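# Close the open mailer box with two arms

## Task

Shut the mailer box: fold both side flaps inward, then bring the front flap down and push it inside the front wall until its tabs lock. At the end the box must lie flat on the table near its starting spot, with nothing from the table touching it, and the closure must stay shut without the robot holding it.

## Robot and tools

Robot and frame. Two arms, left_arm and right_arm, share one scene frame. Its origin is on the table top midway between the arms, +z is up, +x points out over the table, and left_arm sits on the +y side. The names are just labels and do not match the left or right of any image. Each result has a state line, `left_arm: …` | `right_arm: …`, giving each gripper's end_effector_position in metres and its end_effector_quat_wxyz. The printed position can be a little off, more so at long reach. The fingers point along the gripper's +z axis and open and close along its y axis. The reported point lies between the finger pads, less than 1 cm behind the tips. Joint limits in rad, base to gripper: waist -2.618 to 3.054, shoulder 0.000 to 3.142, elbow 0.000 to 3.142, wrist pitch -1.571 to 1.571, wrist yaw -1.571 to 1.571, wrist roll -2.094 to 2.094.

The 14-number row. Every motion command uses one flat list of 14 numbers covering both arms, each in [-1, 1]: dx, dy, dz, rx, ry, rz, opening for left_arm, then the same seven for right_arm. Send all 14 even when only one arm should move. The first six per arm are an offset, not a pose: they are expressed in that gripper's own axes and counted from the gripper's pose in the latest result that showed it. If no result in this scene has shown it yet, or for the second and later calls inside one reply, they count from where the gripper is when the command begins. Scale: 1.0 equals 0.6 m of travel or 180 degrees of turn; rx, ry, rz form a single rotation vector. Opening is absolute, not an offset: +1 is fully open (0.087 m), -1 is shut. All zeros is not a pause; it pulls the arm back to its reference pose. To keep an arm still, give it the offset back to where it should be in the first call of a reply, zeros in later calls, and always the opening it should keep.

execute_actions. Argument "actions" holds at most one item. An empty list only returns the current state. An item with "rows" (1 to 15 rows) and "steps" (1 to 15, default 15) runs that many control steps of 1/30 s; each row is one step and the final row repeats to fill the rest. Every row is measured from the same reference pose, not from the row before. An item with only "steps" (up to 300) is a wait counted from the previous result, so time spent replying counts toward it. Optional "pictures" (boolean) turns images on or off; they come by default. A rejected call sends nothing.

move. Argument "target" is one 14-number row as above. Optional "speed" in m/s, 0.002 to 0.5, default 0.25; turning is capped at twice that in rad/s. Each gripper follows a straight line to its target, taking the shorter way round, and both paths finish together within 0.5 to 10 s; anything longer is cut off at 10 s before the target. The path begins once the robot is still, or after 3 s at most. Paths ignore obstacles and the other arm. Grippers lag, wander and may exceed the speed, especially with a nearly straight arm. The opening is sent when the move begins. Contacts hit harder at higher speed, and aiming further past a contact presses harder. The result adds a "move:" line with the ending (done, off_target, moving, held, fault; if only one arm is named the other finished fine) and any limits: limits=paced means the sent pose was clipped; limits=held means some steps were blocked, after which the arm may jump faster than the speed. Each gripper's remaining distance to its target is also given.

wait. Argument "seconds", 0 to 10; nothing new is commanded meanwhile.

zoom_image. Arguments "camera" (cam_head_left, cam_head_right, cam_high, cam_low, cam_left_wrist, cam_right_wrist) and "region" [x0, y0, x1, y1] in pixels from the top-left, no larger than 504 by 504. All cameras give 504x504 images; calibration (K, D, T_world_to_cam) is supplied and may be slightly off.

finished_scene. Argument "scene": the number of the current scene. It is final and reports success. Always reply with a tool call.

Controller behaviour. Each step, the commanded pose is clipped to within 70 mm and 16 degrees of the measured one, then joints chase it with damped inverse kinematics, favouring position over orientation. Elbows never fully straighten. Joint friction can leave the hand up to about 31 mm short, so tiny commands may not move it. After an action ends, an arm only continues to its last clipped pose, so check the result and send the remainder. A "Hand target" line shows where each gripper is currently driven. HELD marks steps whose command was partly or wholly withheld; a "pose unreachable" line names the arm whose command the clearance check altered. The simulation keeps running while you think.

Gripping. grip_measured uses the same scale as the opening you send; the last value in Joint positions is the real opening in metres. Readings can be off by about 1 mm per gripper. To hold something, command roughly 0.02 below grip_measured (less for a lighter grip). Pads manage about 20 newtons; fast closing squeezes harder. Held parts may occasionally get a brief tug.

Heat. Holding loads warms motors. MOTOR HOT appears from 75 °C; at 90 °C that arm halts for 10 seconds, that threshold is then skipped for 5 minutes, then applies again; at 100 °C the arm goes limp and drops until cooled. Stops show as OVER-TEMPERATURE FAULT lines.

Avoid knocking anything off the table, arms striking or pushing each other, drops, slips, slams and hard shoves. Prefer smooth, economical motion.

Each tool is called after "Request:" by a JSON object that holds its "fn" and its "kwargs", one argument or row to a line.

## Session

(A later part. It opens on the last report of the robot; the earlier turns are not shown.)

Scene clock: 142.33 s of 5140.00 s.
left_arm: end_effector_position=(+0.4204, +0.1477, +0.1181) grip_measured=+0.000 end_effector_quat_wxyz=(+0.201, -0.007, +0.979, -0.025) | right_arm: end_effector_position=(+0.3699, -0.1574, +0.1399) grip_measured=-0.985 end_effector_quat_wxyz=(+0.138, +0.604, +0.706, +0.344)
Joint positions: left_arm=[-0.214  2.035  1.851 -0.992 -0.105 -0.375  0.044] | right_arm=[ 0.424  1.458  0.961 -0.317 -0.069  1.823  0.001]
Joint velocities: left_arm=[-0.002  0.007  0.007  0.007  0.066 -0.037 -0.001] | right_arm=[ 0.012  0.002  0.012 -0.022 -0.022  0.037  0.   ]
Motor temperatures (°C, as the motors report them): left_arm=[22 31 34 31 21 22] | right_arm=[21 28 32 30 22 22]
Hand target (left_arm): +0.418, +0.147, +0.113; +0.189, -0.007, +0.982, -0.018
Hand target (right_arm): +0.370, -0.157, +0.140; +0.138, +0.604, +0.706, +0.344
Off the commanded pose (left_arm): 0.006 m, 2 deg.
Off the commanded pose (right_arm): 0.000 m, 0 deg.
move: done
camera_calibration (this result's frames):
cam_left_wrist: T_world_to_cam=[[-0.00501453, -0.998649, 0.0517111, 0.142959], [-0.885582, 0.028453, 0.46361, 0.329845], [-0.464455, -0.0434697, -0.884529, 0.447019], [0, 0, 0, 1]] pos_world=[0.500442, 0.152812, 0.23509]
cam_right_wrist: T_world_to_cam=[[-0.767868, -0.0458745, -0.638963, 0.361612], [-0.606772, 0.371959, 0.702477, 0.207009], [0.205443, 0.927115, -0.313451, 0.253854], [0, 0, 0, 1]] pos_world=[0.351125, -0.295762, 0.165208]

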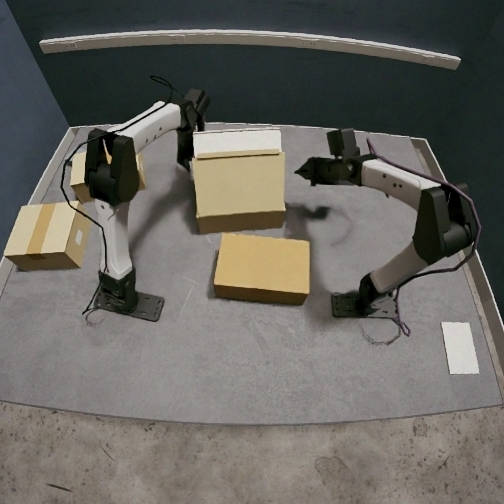

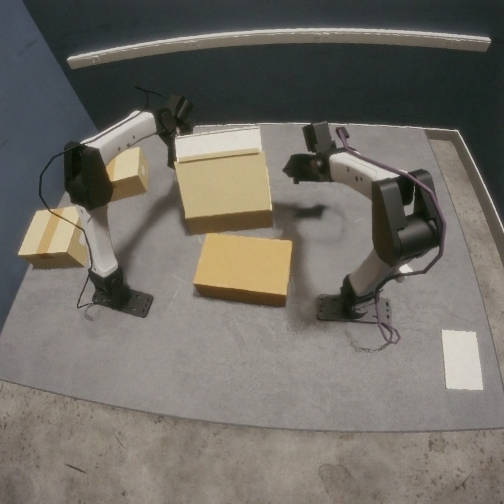

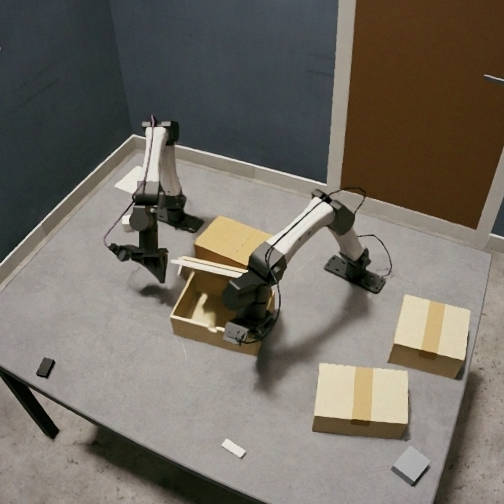

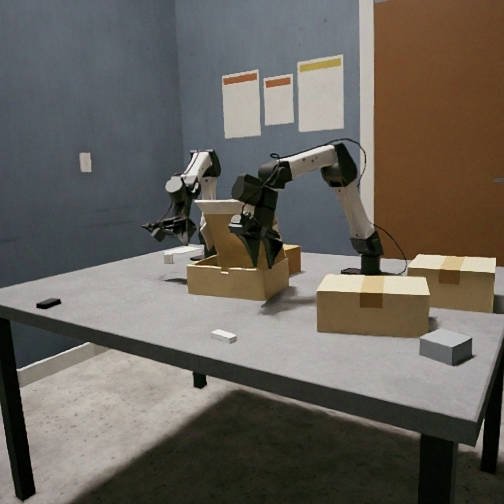

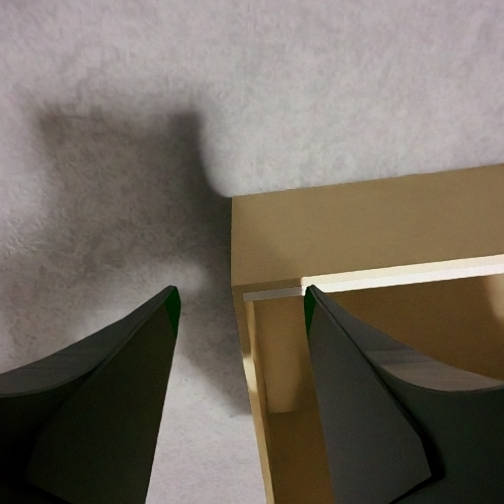

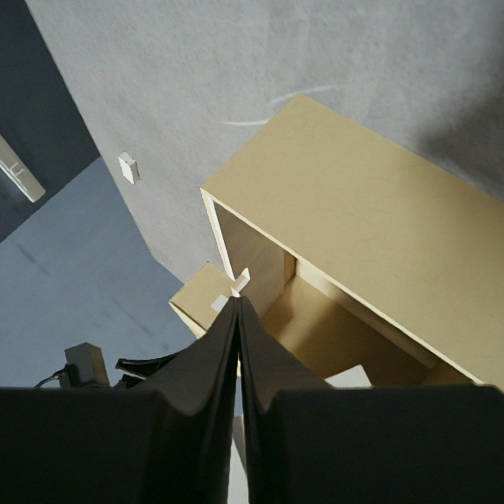

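Request:
{"fn": "move", "kwargs": {
  "target": [0.065,0,-0.02,0,0,0,0, 0,0,0,0,0,0,-1],
  "speed": 0.05
}}

Request:
{"fn": "move", "kwargs": {
  "target": [0.035,0,0.085,0,0,0,0, 0,0,0,0,0,0,-1],
  "speed": 0.05
}}

Scene clock: 147.40 s of 5140.00 s.
left_arm: end_effector_position=(+0.3838, +0.1478, +0.1195) grip_measured=+0.000 end_effector_quat_wxyz=(+0.203, -0.008, +0.979, -0.028) | right_arm: end_effector_position=(+0.3699, -0.1574, +0.1399) grip_measured=-0.985 end_effector_quat_wxyz=(+0.138, +0.604, +0.706, +0.344)
Joint positions: left_arm=[-0.247  1.889  1.652 -0.936 -0.114 -0.408  0.044] | right_arm=[ 0.424  1.458  0.961 -0.317 -0.069  1.823  0.001]
Joint velocities: left_arm=[ 0.007  0.022 -0.022 -0.007 -0.022  0.051 -0.   ] | right_arm=[ 0.007 -0.007  0.002  0.051 -0.051 -0.11   0.   ]
Motor temperatures (°C, as the motors report them): left_arm=[22 32 34 30 21 22] | right_arm=[21 28 32 30 22 22]
Hand target (left_arm): +0.380, +0.146, +0.114; +0.201, -0.007, +0.979, -0.025
Hand target (right_arm): +0.370, -0.157, +0.140; +0.138, +0.604, +0.706, +0.344
Off the commanded pose (left_arm): 0.007 m, 0 deg.
Off the commanded pose (right_arm): 0.000 m, 0 deg.
After step 90, 0.97 s passed at rest.
move: done
camera_calibration (this result's frames):
cam_left_wrist: T_world_to_cam=[[-0.00497557, -0.99828, 0.0584076, 0.141929], [-0.887606, 0.0313107, 0.459537, 0.297613], [-0.460576, -0.0495565, -0.886236, 0.430964], [0, 0, 0, 1]] pos_world=[0.46336, 0.153724, 0.236882]
cam_right_wrist: T_world_to_cam=[[-0.767868, -0.0458745, -0.638963, 0.361612], [-0.606772, 0.371959, 0.702477, 0.207009], [0.205443, 0.927115, -0.313451, 0.253854], [0, 0, 0, 1]] pos_world=[0.351125, -0.295762, 0.165208]

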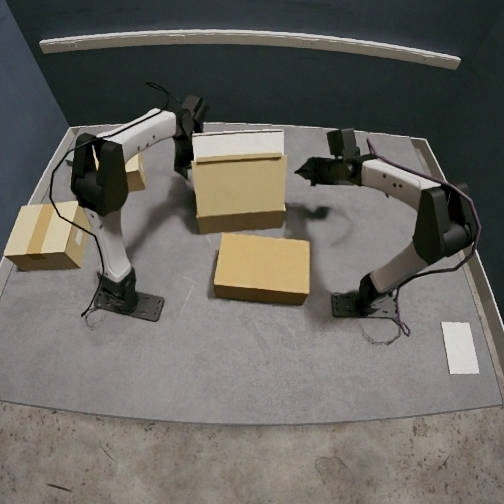

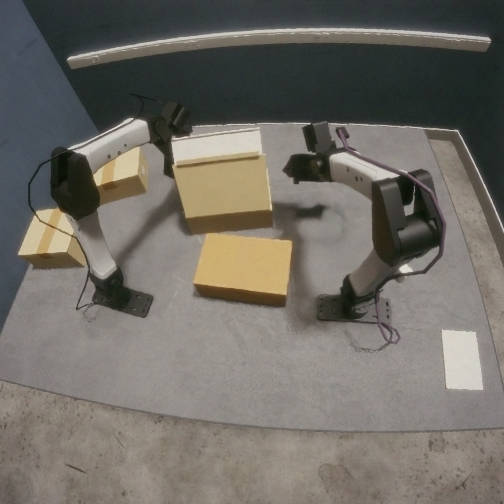

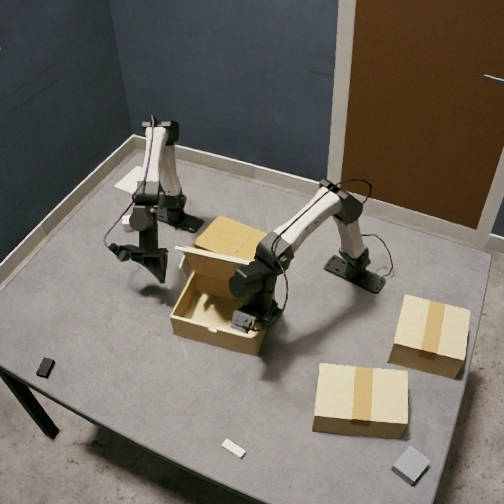

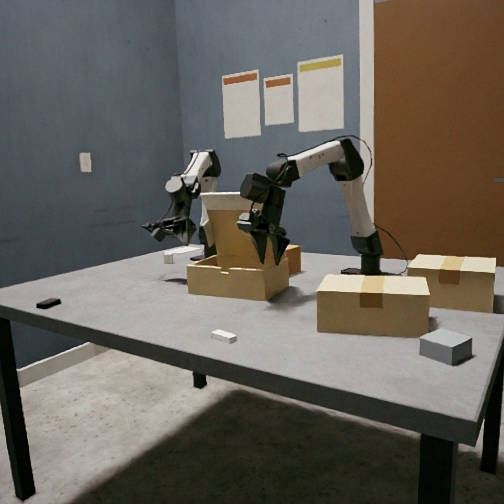

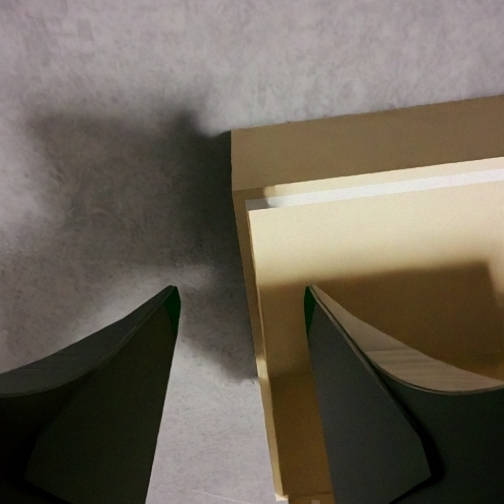

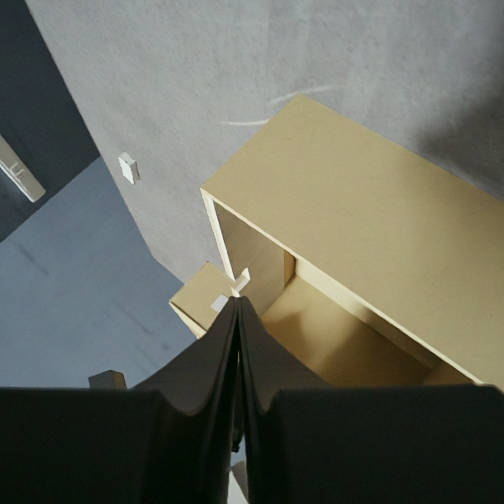

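Scene clock: 148.97 s of 5140.00 s.
left_arm: end_effector_position=(+0.3899, +0.1451, +0.0786) grip_measured=+0.000 end_effector_quat_wxyz=(+0.216, -0.009, +0.976, -0.034) | right_arm: end_effector_position=(+0.3699, -0.1574, +0.1399) grip_measured=-0.985 end_effector_quat_wxyz=(+0.138, +0.604, +0.706, +0.344)
Joint positions: left_arm=[-0.247  1.9    1.496 -0.739 -0.114 -0.408  0.044] | right_arm=[ 0.424  1.458  0.961 -0.317 -0.069  1.823  0.001]
Joint velocities: left_arm=[-0.007  0.017 -0.007 -0.11  -0.022 -0.037  0.   ] | right_arm=[-0.002 -0.002  0.002 -0.007 -0.095 -0.11   0.   ]
Motor temperatures (°C, as the motors report them): left_arm=[22 32 34 30 21 22] | right_arm=[21 28 32 30 22 22]
Hand target (left_arm): +0.385, +0.145, +0.065; +0.203, -0.008, +0.979, -0.028
Hand target (right_arm): +0.370, -0.157, +0.140; +0.138, +0.604, +0.706, +0.344
Off the commanded pose (left_arm): 0.015 m, 2 deg.
Off the commanded pose (right_arm): 0.000 m, 0 deg.
move: off_target (left_arm)
camera_calibration (this result's frames):
cam_left_wrist: T_world_to_cam=[[-0.00670239, -0.997519, 0.0700739, 0.141351], [-0.899631, 0.0366106, 0.435114, 0.327699], [-0.4366, -0.0601243, -0.897644, 0.390377], [0, 0, 0, 1]] pos_world=[0.466194, 0.152475, 0.197928]
cam_right_wrist: T_world_to_cam=[[-0.767868, -0.0458745, -0.638963, 0.361612], [-0.606772, 0.371959, 0.702477, 0.207009], [0.205443, 0.927115, -0.313451, 0.253854], [0, 0, 0, 1]] pos_world=[0.351125, -0.295762, 0.165208]

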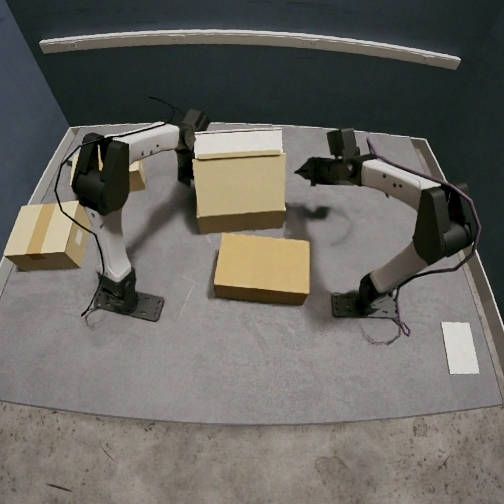

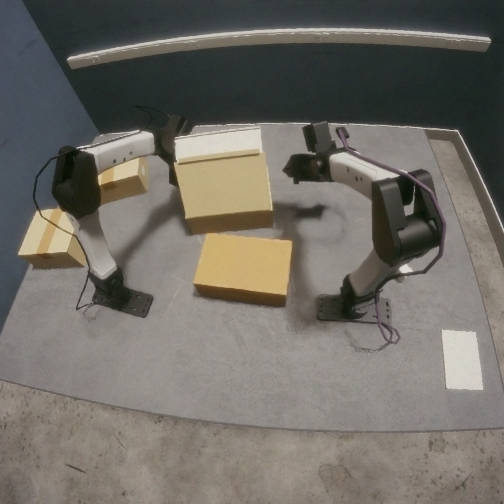

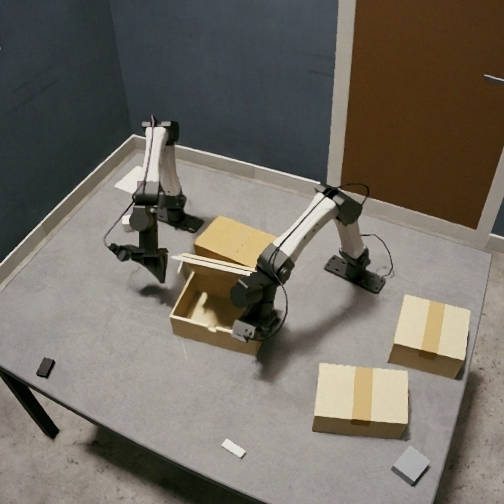

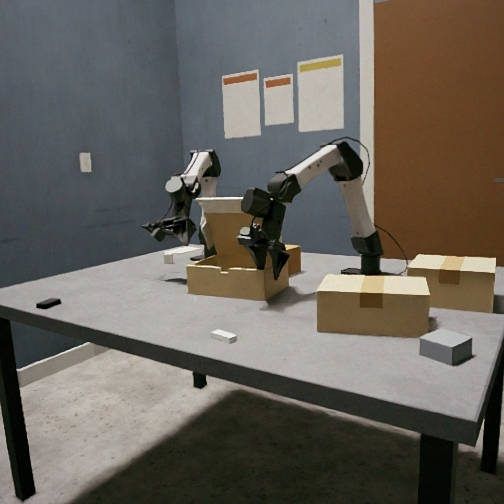

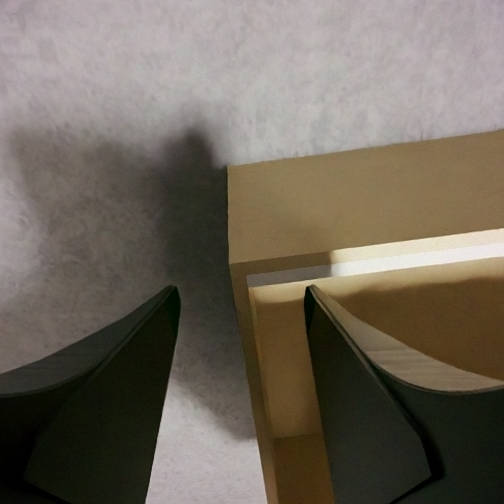

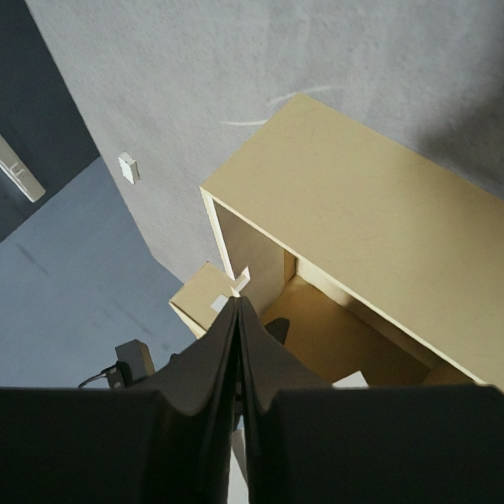

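Request:
{"fn": "move", "kwargs": {
  "target": [0.03,0,0.05,0,0,0,0, 0,0,-0.04,0,0,0,-1],
  "speed": 0.05
}}

Request:
{"fn": "move", "kwargs": {
  "target": [0,0,0,0,0,0,-1, 0,0,0,0,0,0,-1],
  "speed": 0.05
}}

Request:
{"fn": "move", "kwargs": {
  "target": [0,0,0,0,0,0,-1, 0.14,0,0.045,0,0,0,-1],
  "speed": 0.05
}}

Request:
{"fn": "zoom_image", "kwargs": {
  "camera": "cam_high",
  "region": [130,230,330,370]
}}

Scene clock: 153.50 s of 5140.00 s.
left_arm: end_effector_position=(+0.3922, +0.1440, +0.0596) grip_measured=+0.000 end_effector_quat_wxyz=(+0.229, -0.010, +0.973, -0.040) | right_arm: end_effector_position=(+0.3575, -0.1624, +0.1504) grip_measured=-0.985 end_effector_quat_wxyz=(+0.137, +0.605, +0.707, +0.340)
Joint positions: left_arm=[-0.247  1.9    1.411 -0.625 -0.114 -0.41   0.044] | right_arm=[ 0.424  1.4    0.961 -0.384 -0.069  1.823  0.001]
Joint velocities: left_arm=[-0.007  0.012 -0.007 -0.007  0.007 -0.051 -0.   ] | right_arm=[-0.002  0.002 -0.007 -0.007  0.022  0.037 -0.   ]
Motor temperatures (°C, as the motors report them): left_arm=[22 33 34 30 21 22] | right_arm=[21 28 32 30 22 22]
Hand target (left_arm): +0.386, +0.143, +0.044; +0.216, -0.008, +0.976, -0.034
Hand target (right_arm): +0.355, -0.165, +0.157; +0.138, +0.604, +0.706, +0.344
Off the commanded pose (left_arm): 0.017 m, 2 deg.
Off the commanded pose (right_arm): 0.008 m, 1 deg.
After step 90, 0.47 s passed at rest.
move: off_target (left_arm)
camera_calibration (this result's frames):
cam_left_wrist: T_world_to_cam=[[-0.00700698, -0.996576, 0.0823794, 0.140818], [-0.910863, 0.0403564, 0.410731, 0.343469], [-0.41265, -0.0721584, -0.908027, 0.367271], [0, 0, 0, 1]] pos_world=[0.465394, 0.152977, 0.180818]
cam_right_wrist: T_world_to_cam=[[-0.77305, -0.0479382, -0.632531, 0.359136], [-0.60103, 0.374246, 0.706189, 0.19167], [0.202869, 0.92609, -0.318123, 0.265751], [0, 0, 0, 1]] pos_world=[0.338917, -0.300624, 0.176351]

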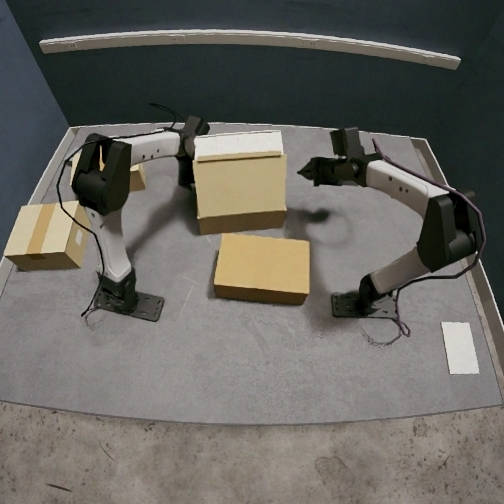

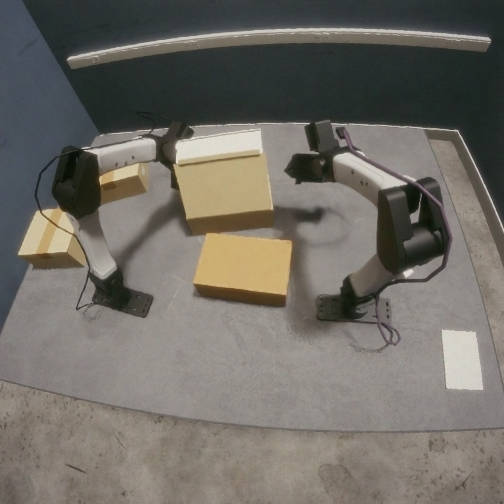

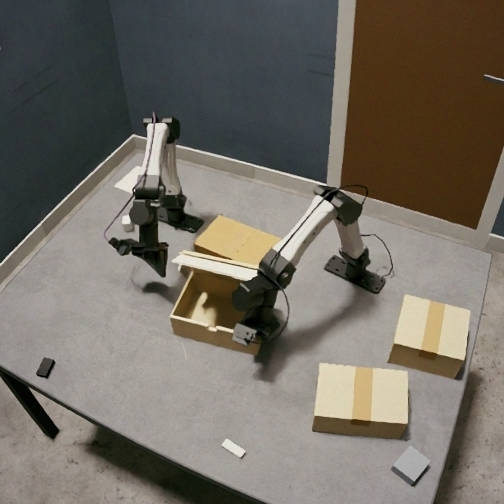

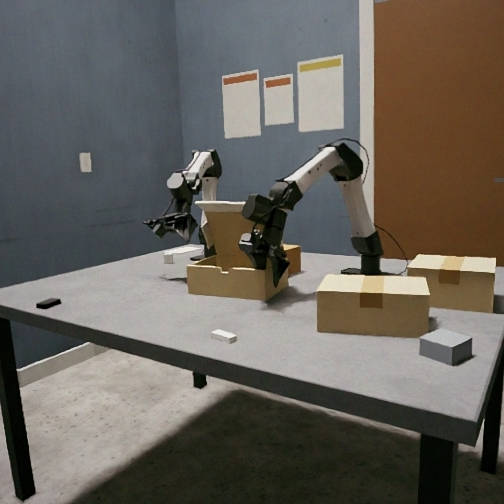

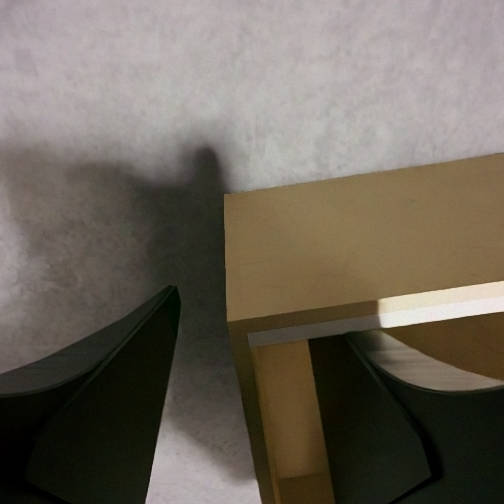

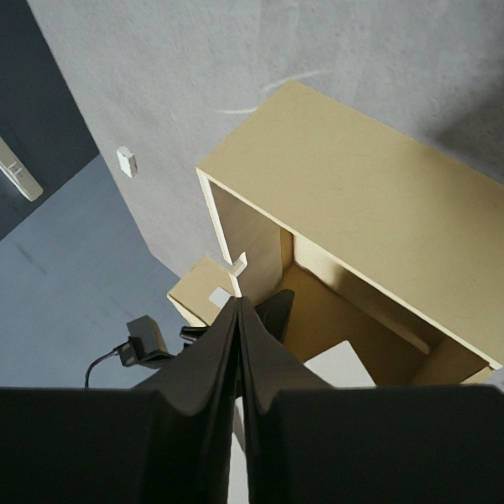

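Scene clock: 154.00 s of 5140.00 s.
left_arm: end_effector_position=(+0.3938, +0.1457, +0.0599) grip_measured=-0.938 end_effector_quat_wxyz=(+0.233, -0.009, +0.972, -0.036) | right_arm: end_effector_position=(+0.3575, -0.1624, +0.1504) grip_measured=-0.985 end_effector_quat_wxyz=(+0.137, +0.605, +0.707, +0.340)
Joint positions: left_arm=[-0.246  1.9    1.411 -0.621 -0.123 -0.404  0.003] | right_arm=[ 0.424  1.4    0.961 -0.384 -0.069  1.823  0.001]
Joint velocities: left_arm=[ 0.012 -0.012 -0.002 -0.007 -0.037 -0.081  0.001] | right_arm=[ 0.007  0.002  0.007 -0.11   0.066 -0.081 -0.001]
Motor temperatures (°C, as the motors report them): left_arm=[22 33 34 30 21 22] | right_arm=[21 28 32 30 22 22]
Hand target (left_arm): +0.392, +0.144, +0.060; +0.229, -0.010, +0.973, -0.040
Hand target (right_arm): +0.357, -0.162, +0.150; +0.137, +0.605, +0.707, +0.340
Off the commanded pose (left_arm): 0.002 m, 1 deg.
Off the commanded pose (right_arm): 0.000 m, 0 deg.
move: done
camera_calibration (this result's frames):
cam_left_wrist: T_world_to_cam=[[-0.00816285, -0.997263, 0.0734789, 0.14359], [-0.913641, 0.0373048, 0.404808, 0.346563], [-0.406441, -0.0638289, -0.911445, 0.36482], [0, 0, 0, 1]] pos_world=[0.466084, 0.153555, 0.181671]
cam_right_wrist: T_world_to_cam=[[-0.77305, -0.0479382, -0.632531, 0.359136], [-0.60103, 0.374246, 0.706189, 0.19167], [0.202869, 0.92609, -0.318123, 0.265751], [0, 0, 0, 1]] pos_world=[0.338917, -0.300624, 0.176351]

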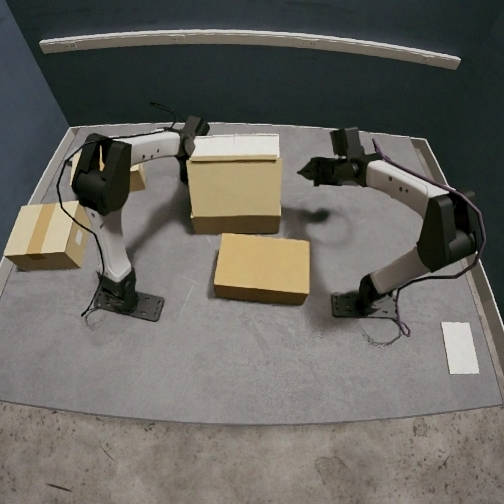

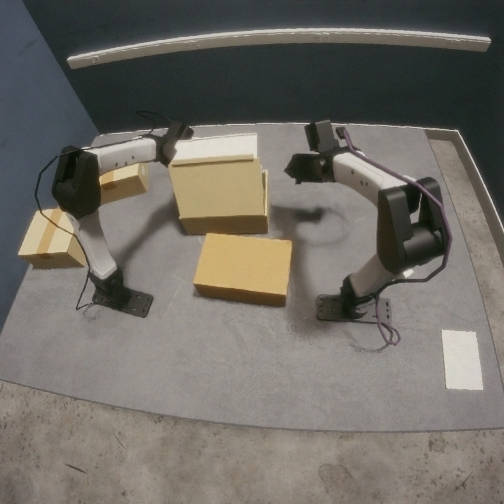

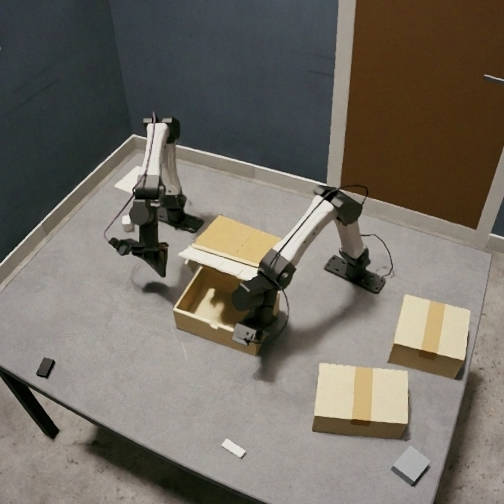

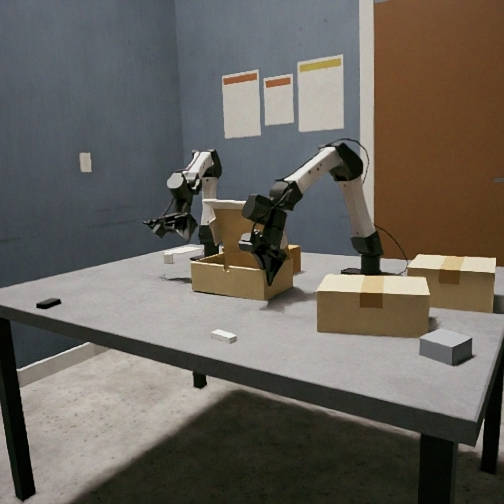

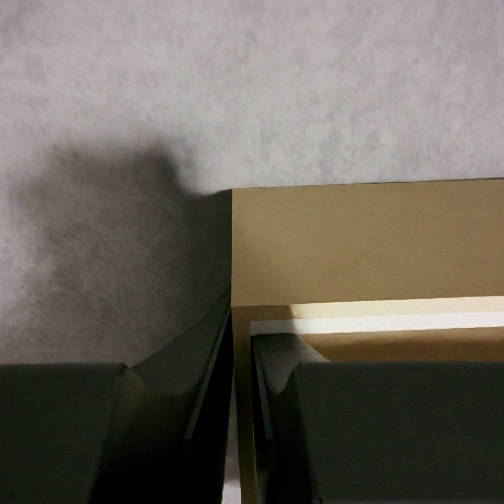

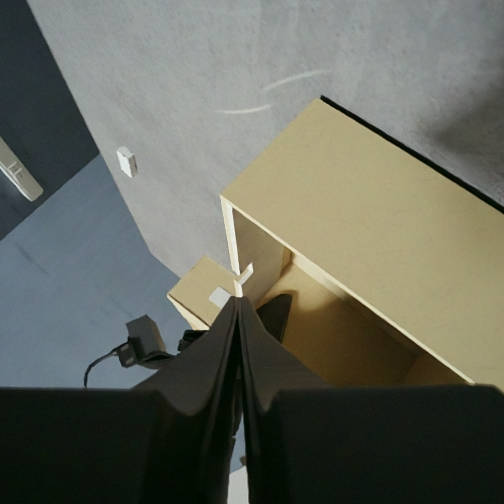

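Scene clock: 156.03 s of 5140.00 s.
left_arm: end_effector_position=(+0.3944, +0.1477, +0.0599) grip_measured=-0.939 end_effector_quat_wxyz=(+0.235, -0.005, +0.972, -0.030) | right_arm: end_effector_position=(+0.3515, -0.0849, +0.1433) grip_measured=-0.985 end_effector_quat_wxyz=(+0.140, +0.606, +0.711, +0.328)
Joint positions: left_arm=[-0.246  1.9    1.411 -0.621 -0.133 -0.395  0.003] | right_arm=[ 0.675  1.544  1.08  -0.384  0.111  2.     0.001]
Joint velocities: left_arm=[ 0.002 -0.002 -0.007 -0.037  0.022  0.007 -0.   ] | right_arm=[-0.012 -0.002 -0.002 -0.022  0.066  0.022  0.001]
Motor temperatures (°C, as the motors report them): left_arm=[22 33 34 30 21 22] | right_arm=[21 28 33 30 22 22]
Hand target (left_arm): +0.394, +0.146, +0.060; +0.233, -0.009, +0.972, -0.036
Hand target (right_arm): +0.356, -0.076, +0.150; +0.137, +0.605, +0.707, +0.339
Off the commanded pose (left_arm): 0.002 m, 1 deg.
Off the commanded pose (right_arm): 0.012 m, 1 deg.
move: off_target (right_arm)
camera_calibration (this result's frames):
cam_left_wrist: T_world_to_cam=[[-0.012166, -0.998053, 0.0611699, 0.148012], [-0.91517, 0.035762, 0.401479, 0.348127], [-0.402885, -0.0510964, -0.913823, 0.36211], [0, 0, 0, 1]] pos_world=[0.466285, 0.153777, 0.182086]
cam_right_wrist: T_world_to_cam=[[-0.780619, -0.0611762, -0.622006, 0.353776], [-0.591976, 0.391618, 0.704414, 0.162689], [0.200495, 0.918092, -0.341919, 0.196483], [0, 0, 0, 1]] pos_world=[0.333078, -0.222459, 0.172631]

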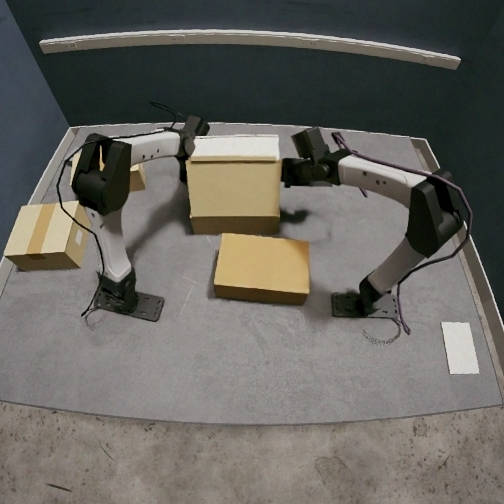

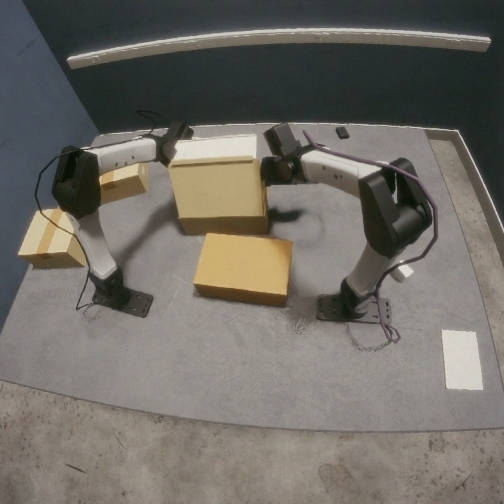

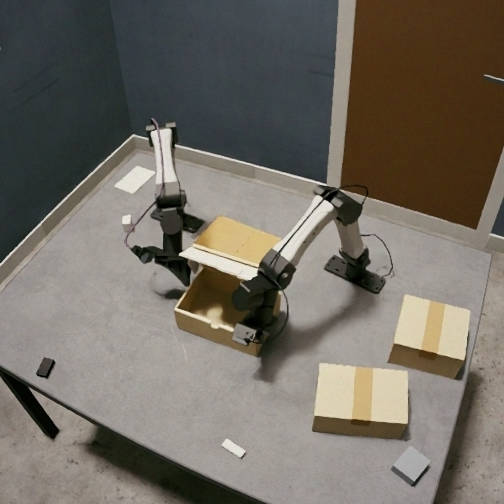

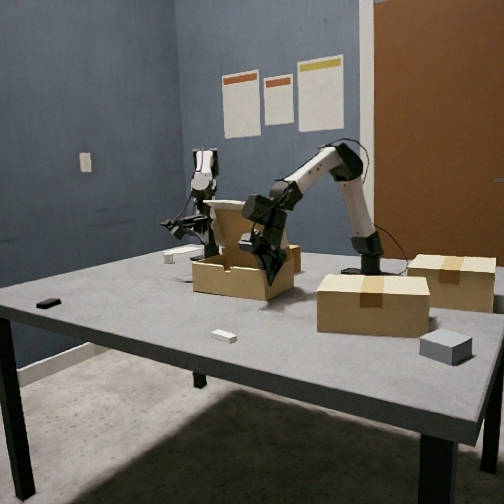

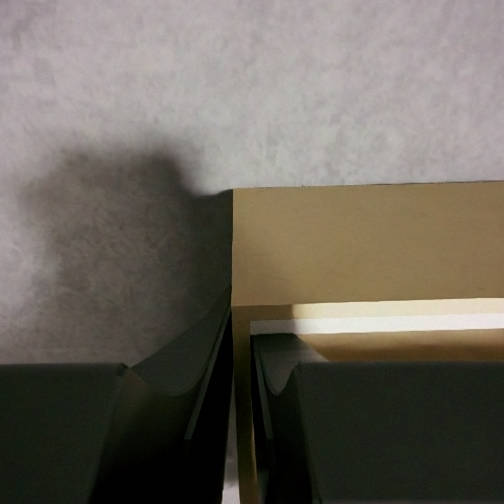

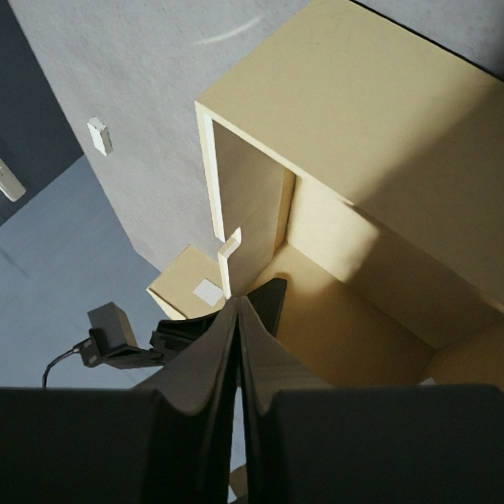

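Region (130, 230, 330, 370) of cam_high's 504x504 image, scaled by 2.520, with more detail than that image has; it fills the top 353 rows of this view, and the rest is white.

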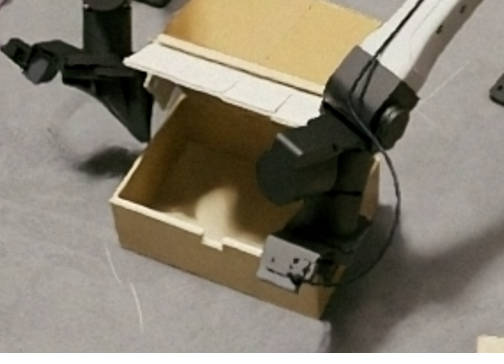

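Request:
{"fn": "move", "kwargs": {
  "target": [0,0,0,0,0,0,-1, 0.06,0,0,0,0.1,0,-1],
  "speed": 0.05
}}

Request:
{"fn": "zoom_image", "kwargs": {
  "camera": "cam_high",
  "region": [130,230,330,370]
}}

Scene clock: 161.47 s of 5140.00 s.
left_arm: end_effector_position=(+0.3949, +0.1496, +0.0599) grip_measured=-0.939 end_effector_quat_wxyz=(+0.236, +0.003, +0.971, -0.025) | right_arm: end_effector_position=(+0.3463, -0.0547, +0.1580) grip_measured=-0.985 end_effector_quat_wxyz=(+0.040, +0.555, +0.719, +0.416)
Joint positions: left_arm=[-0.246  1.9    1.411 -0.621 -0.14  -0.376  0.003] | right_arm=[ 0.622  1.562  1.028 -0.19  -0.183  1.974  0.001]
Joint velocities: left_arm=[-0.012 -0.007  0.007 -0.037 -0.022  0.037  0.001] | right_arm=[-0.002  0.007 -0.007  0.007 -0.066 -0.051  0.001]
Motor temperatures (°C, as the motors report them): left_arm=[22 34 34 30 21 22] | right_arm=[21 28 33 31 22 22]
Hand target (left_arm): +0.394, +0.148, +0.060; +0.235, -0.005, +0.972, -0.030
Hand target (right_arm): +0.343, -0.051, +0.151; +0.028, +0.547, +0.724, +0.420
Off the commanded pose (left_arm): 0.002 m, 1 deg.
Off the commanded pose (right_arm): 0.009 m, 2 deg.
move: done
camera_calibration (this result's frames):
cam_left_wrist: T_world_to_cam=[[-0.0255375, -0.998563, 0.0471223, 0.15609], [-0.916032, 0.0422498, 0.398874, 0.348013], [-0.400292, -0.0329792, -0.915794, 0.35879], [0, 0, 0, 1]] pos_world=[0.466398, 0.152995, 0.182409]
cam_right_wrist: T_world_to_cam=[[-0.773747, -0.054364, -0.631158, 0.360141], [-0.63268, 0.116838, 0.765549, 0.126786], [0.0321246, 0.991662, -0.124798, 0.20283], [0, 0, 0, 1]] pos_world=[0.352357, -0.196374, 0.155558]

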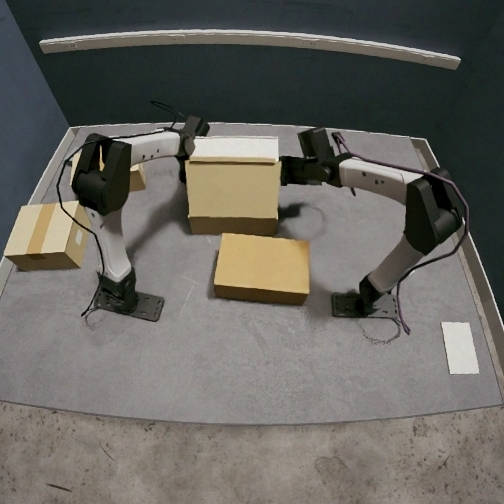

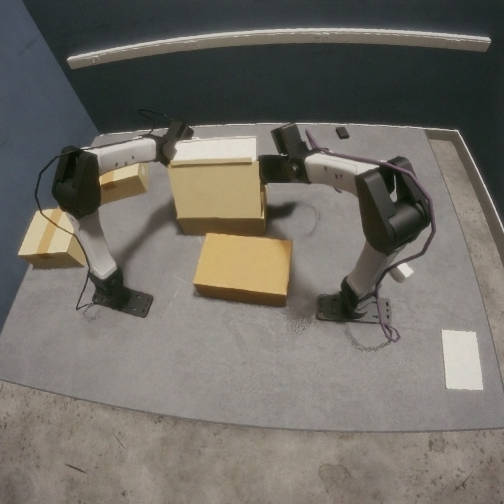

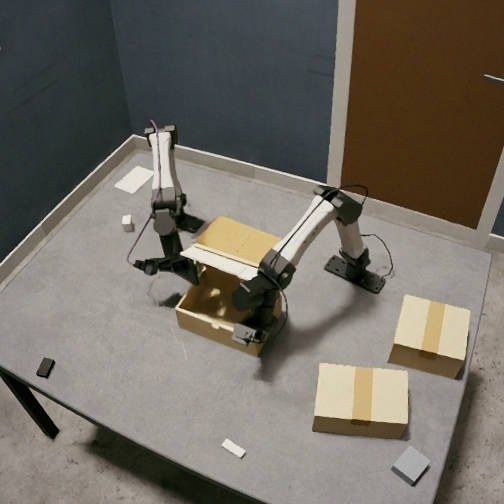

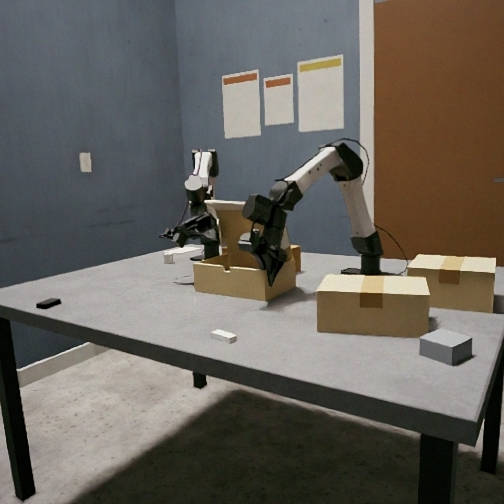

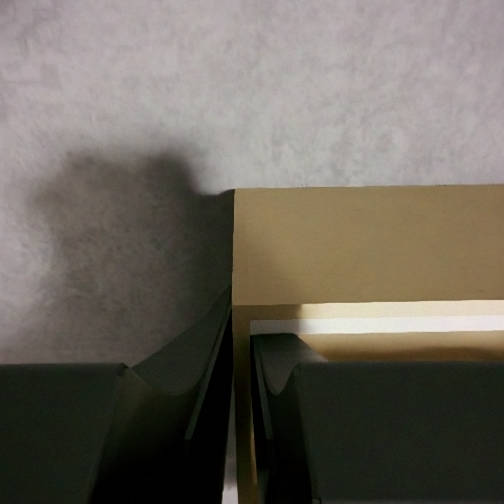

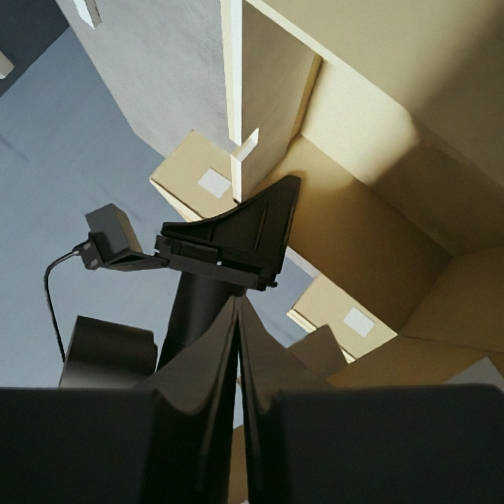

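Region (130, 230, 330, 370) of cam_high's 504x504 image, scaled by 2.520, with more detail than that image has; it fills the top 353 rows of this view, and the rest is white.

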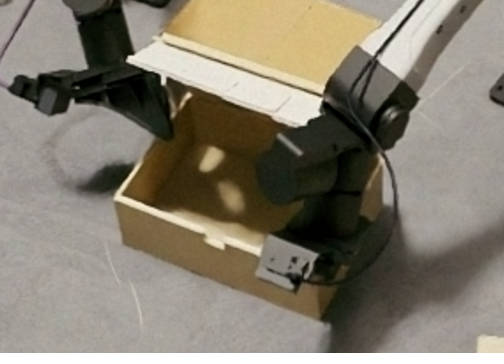

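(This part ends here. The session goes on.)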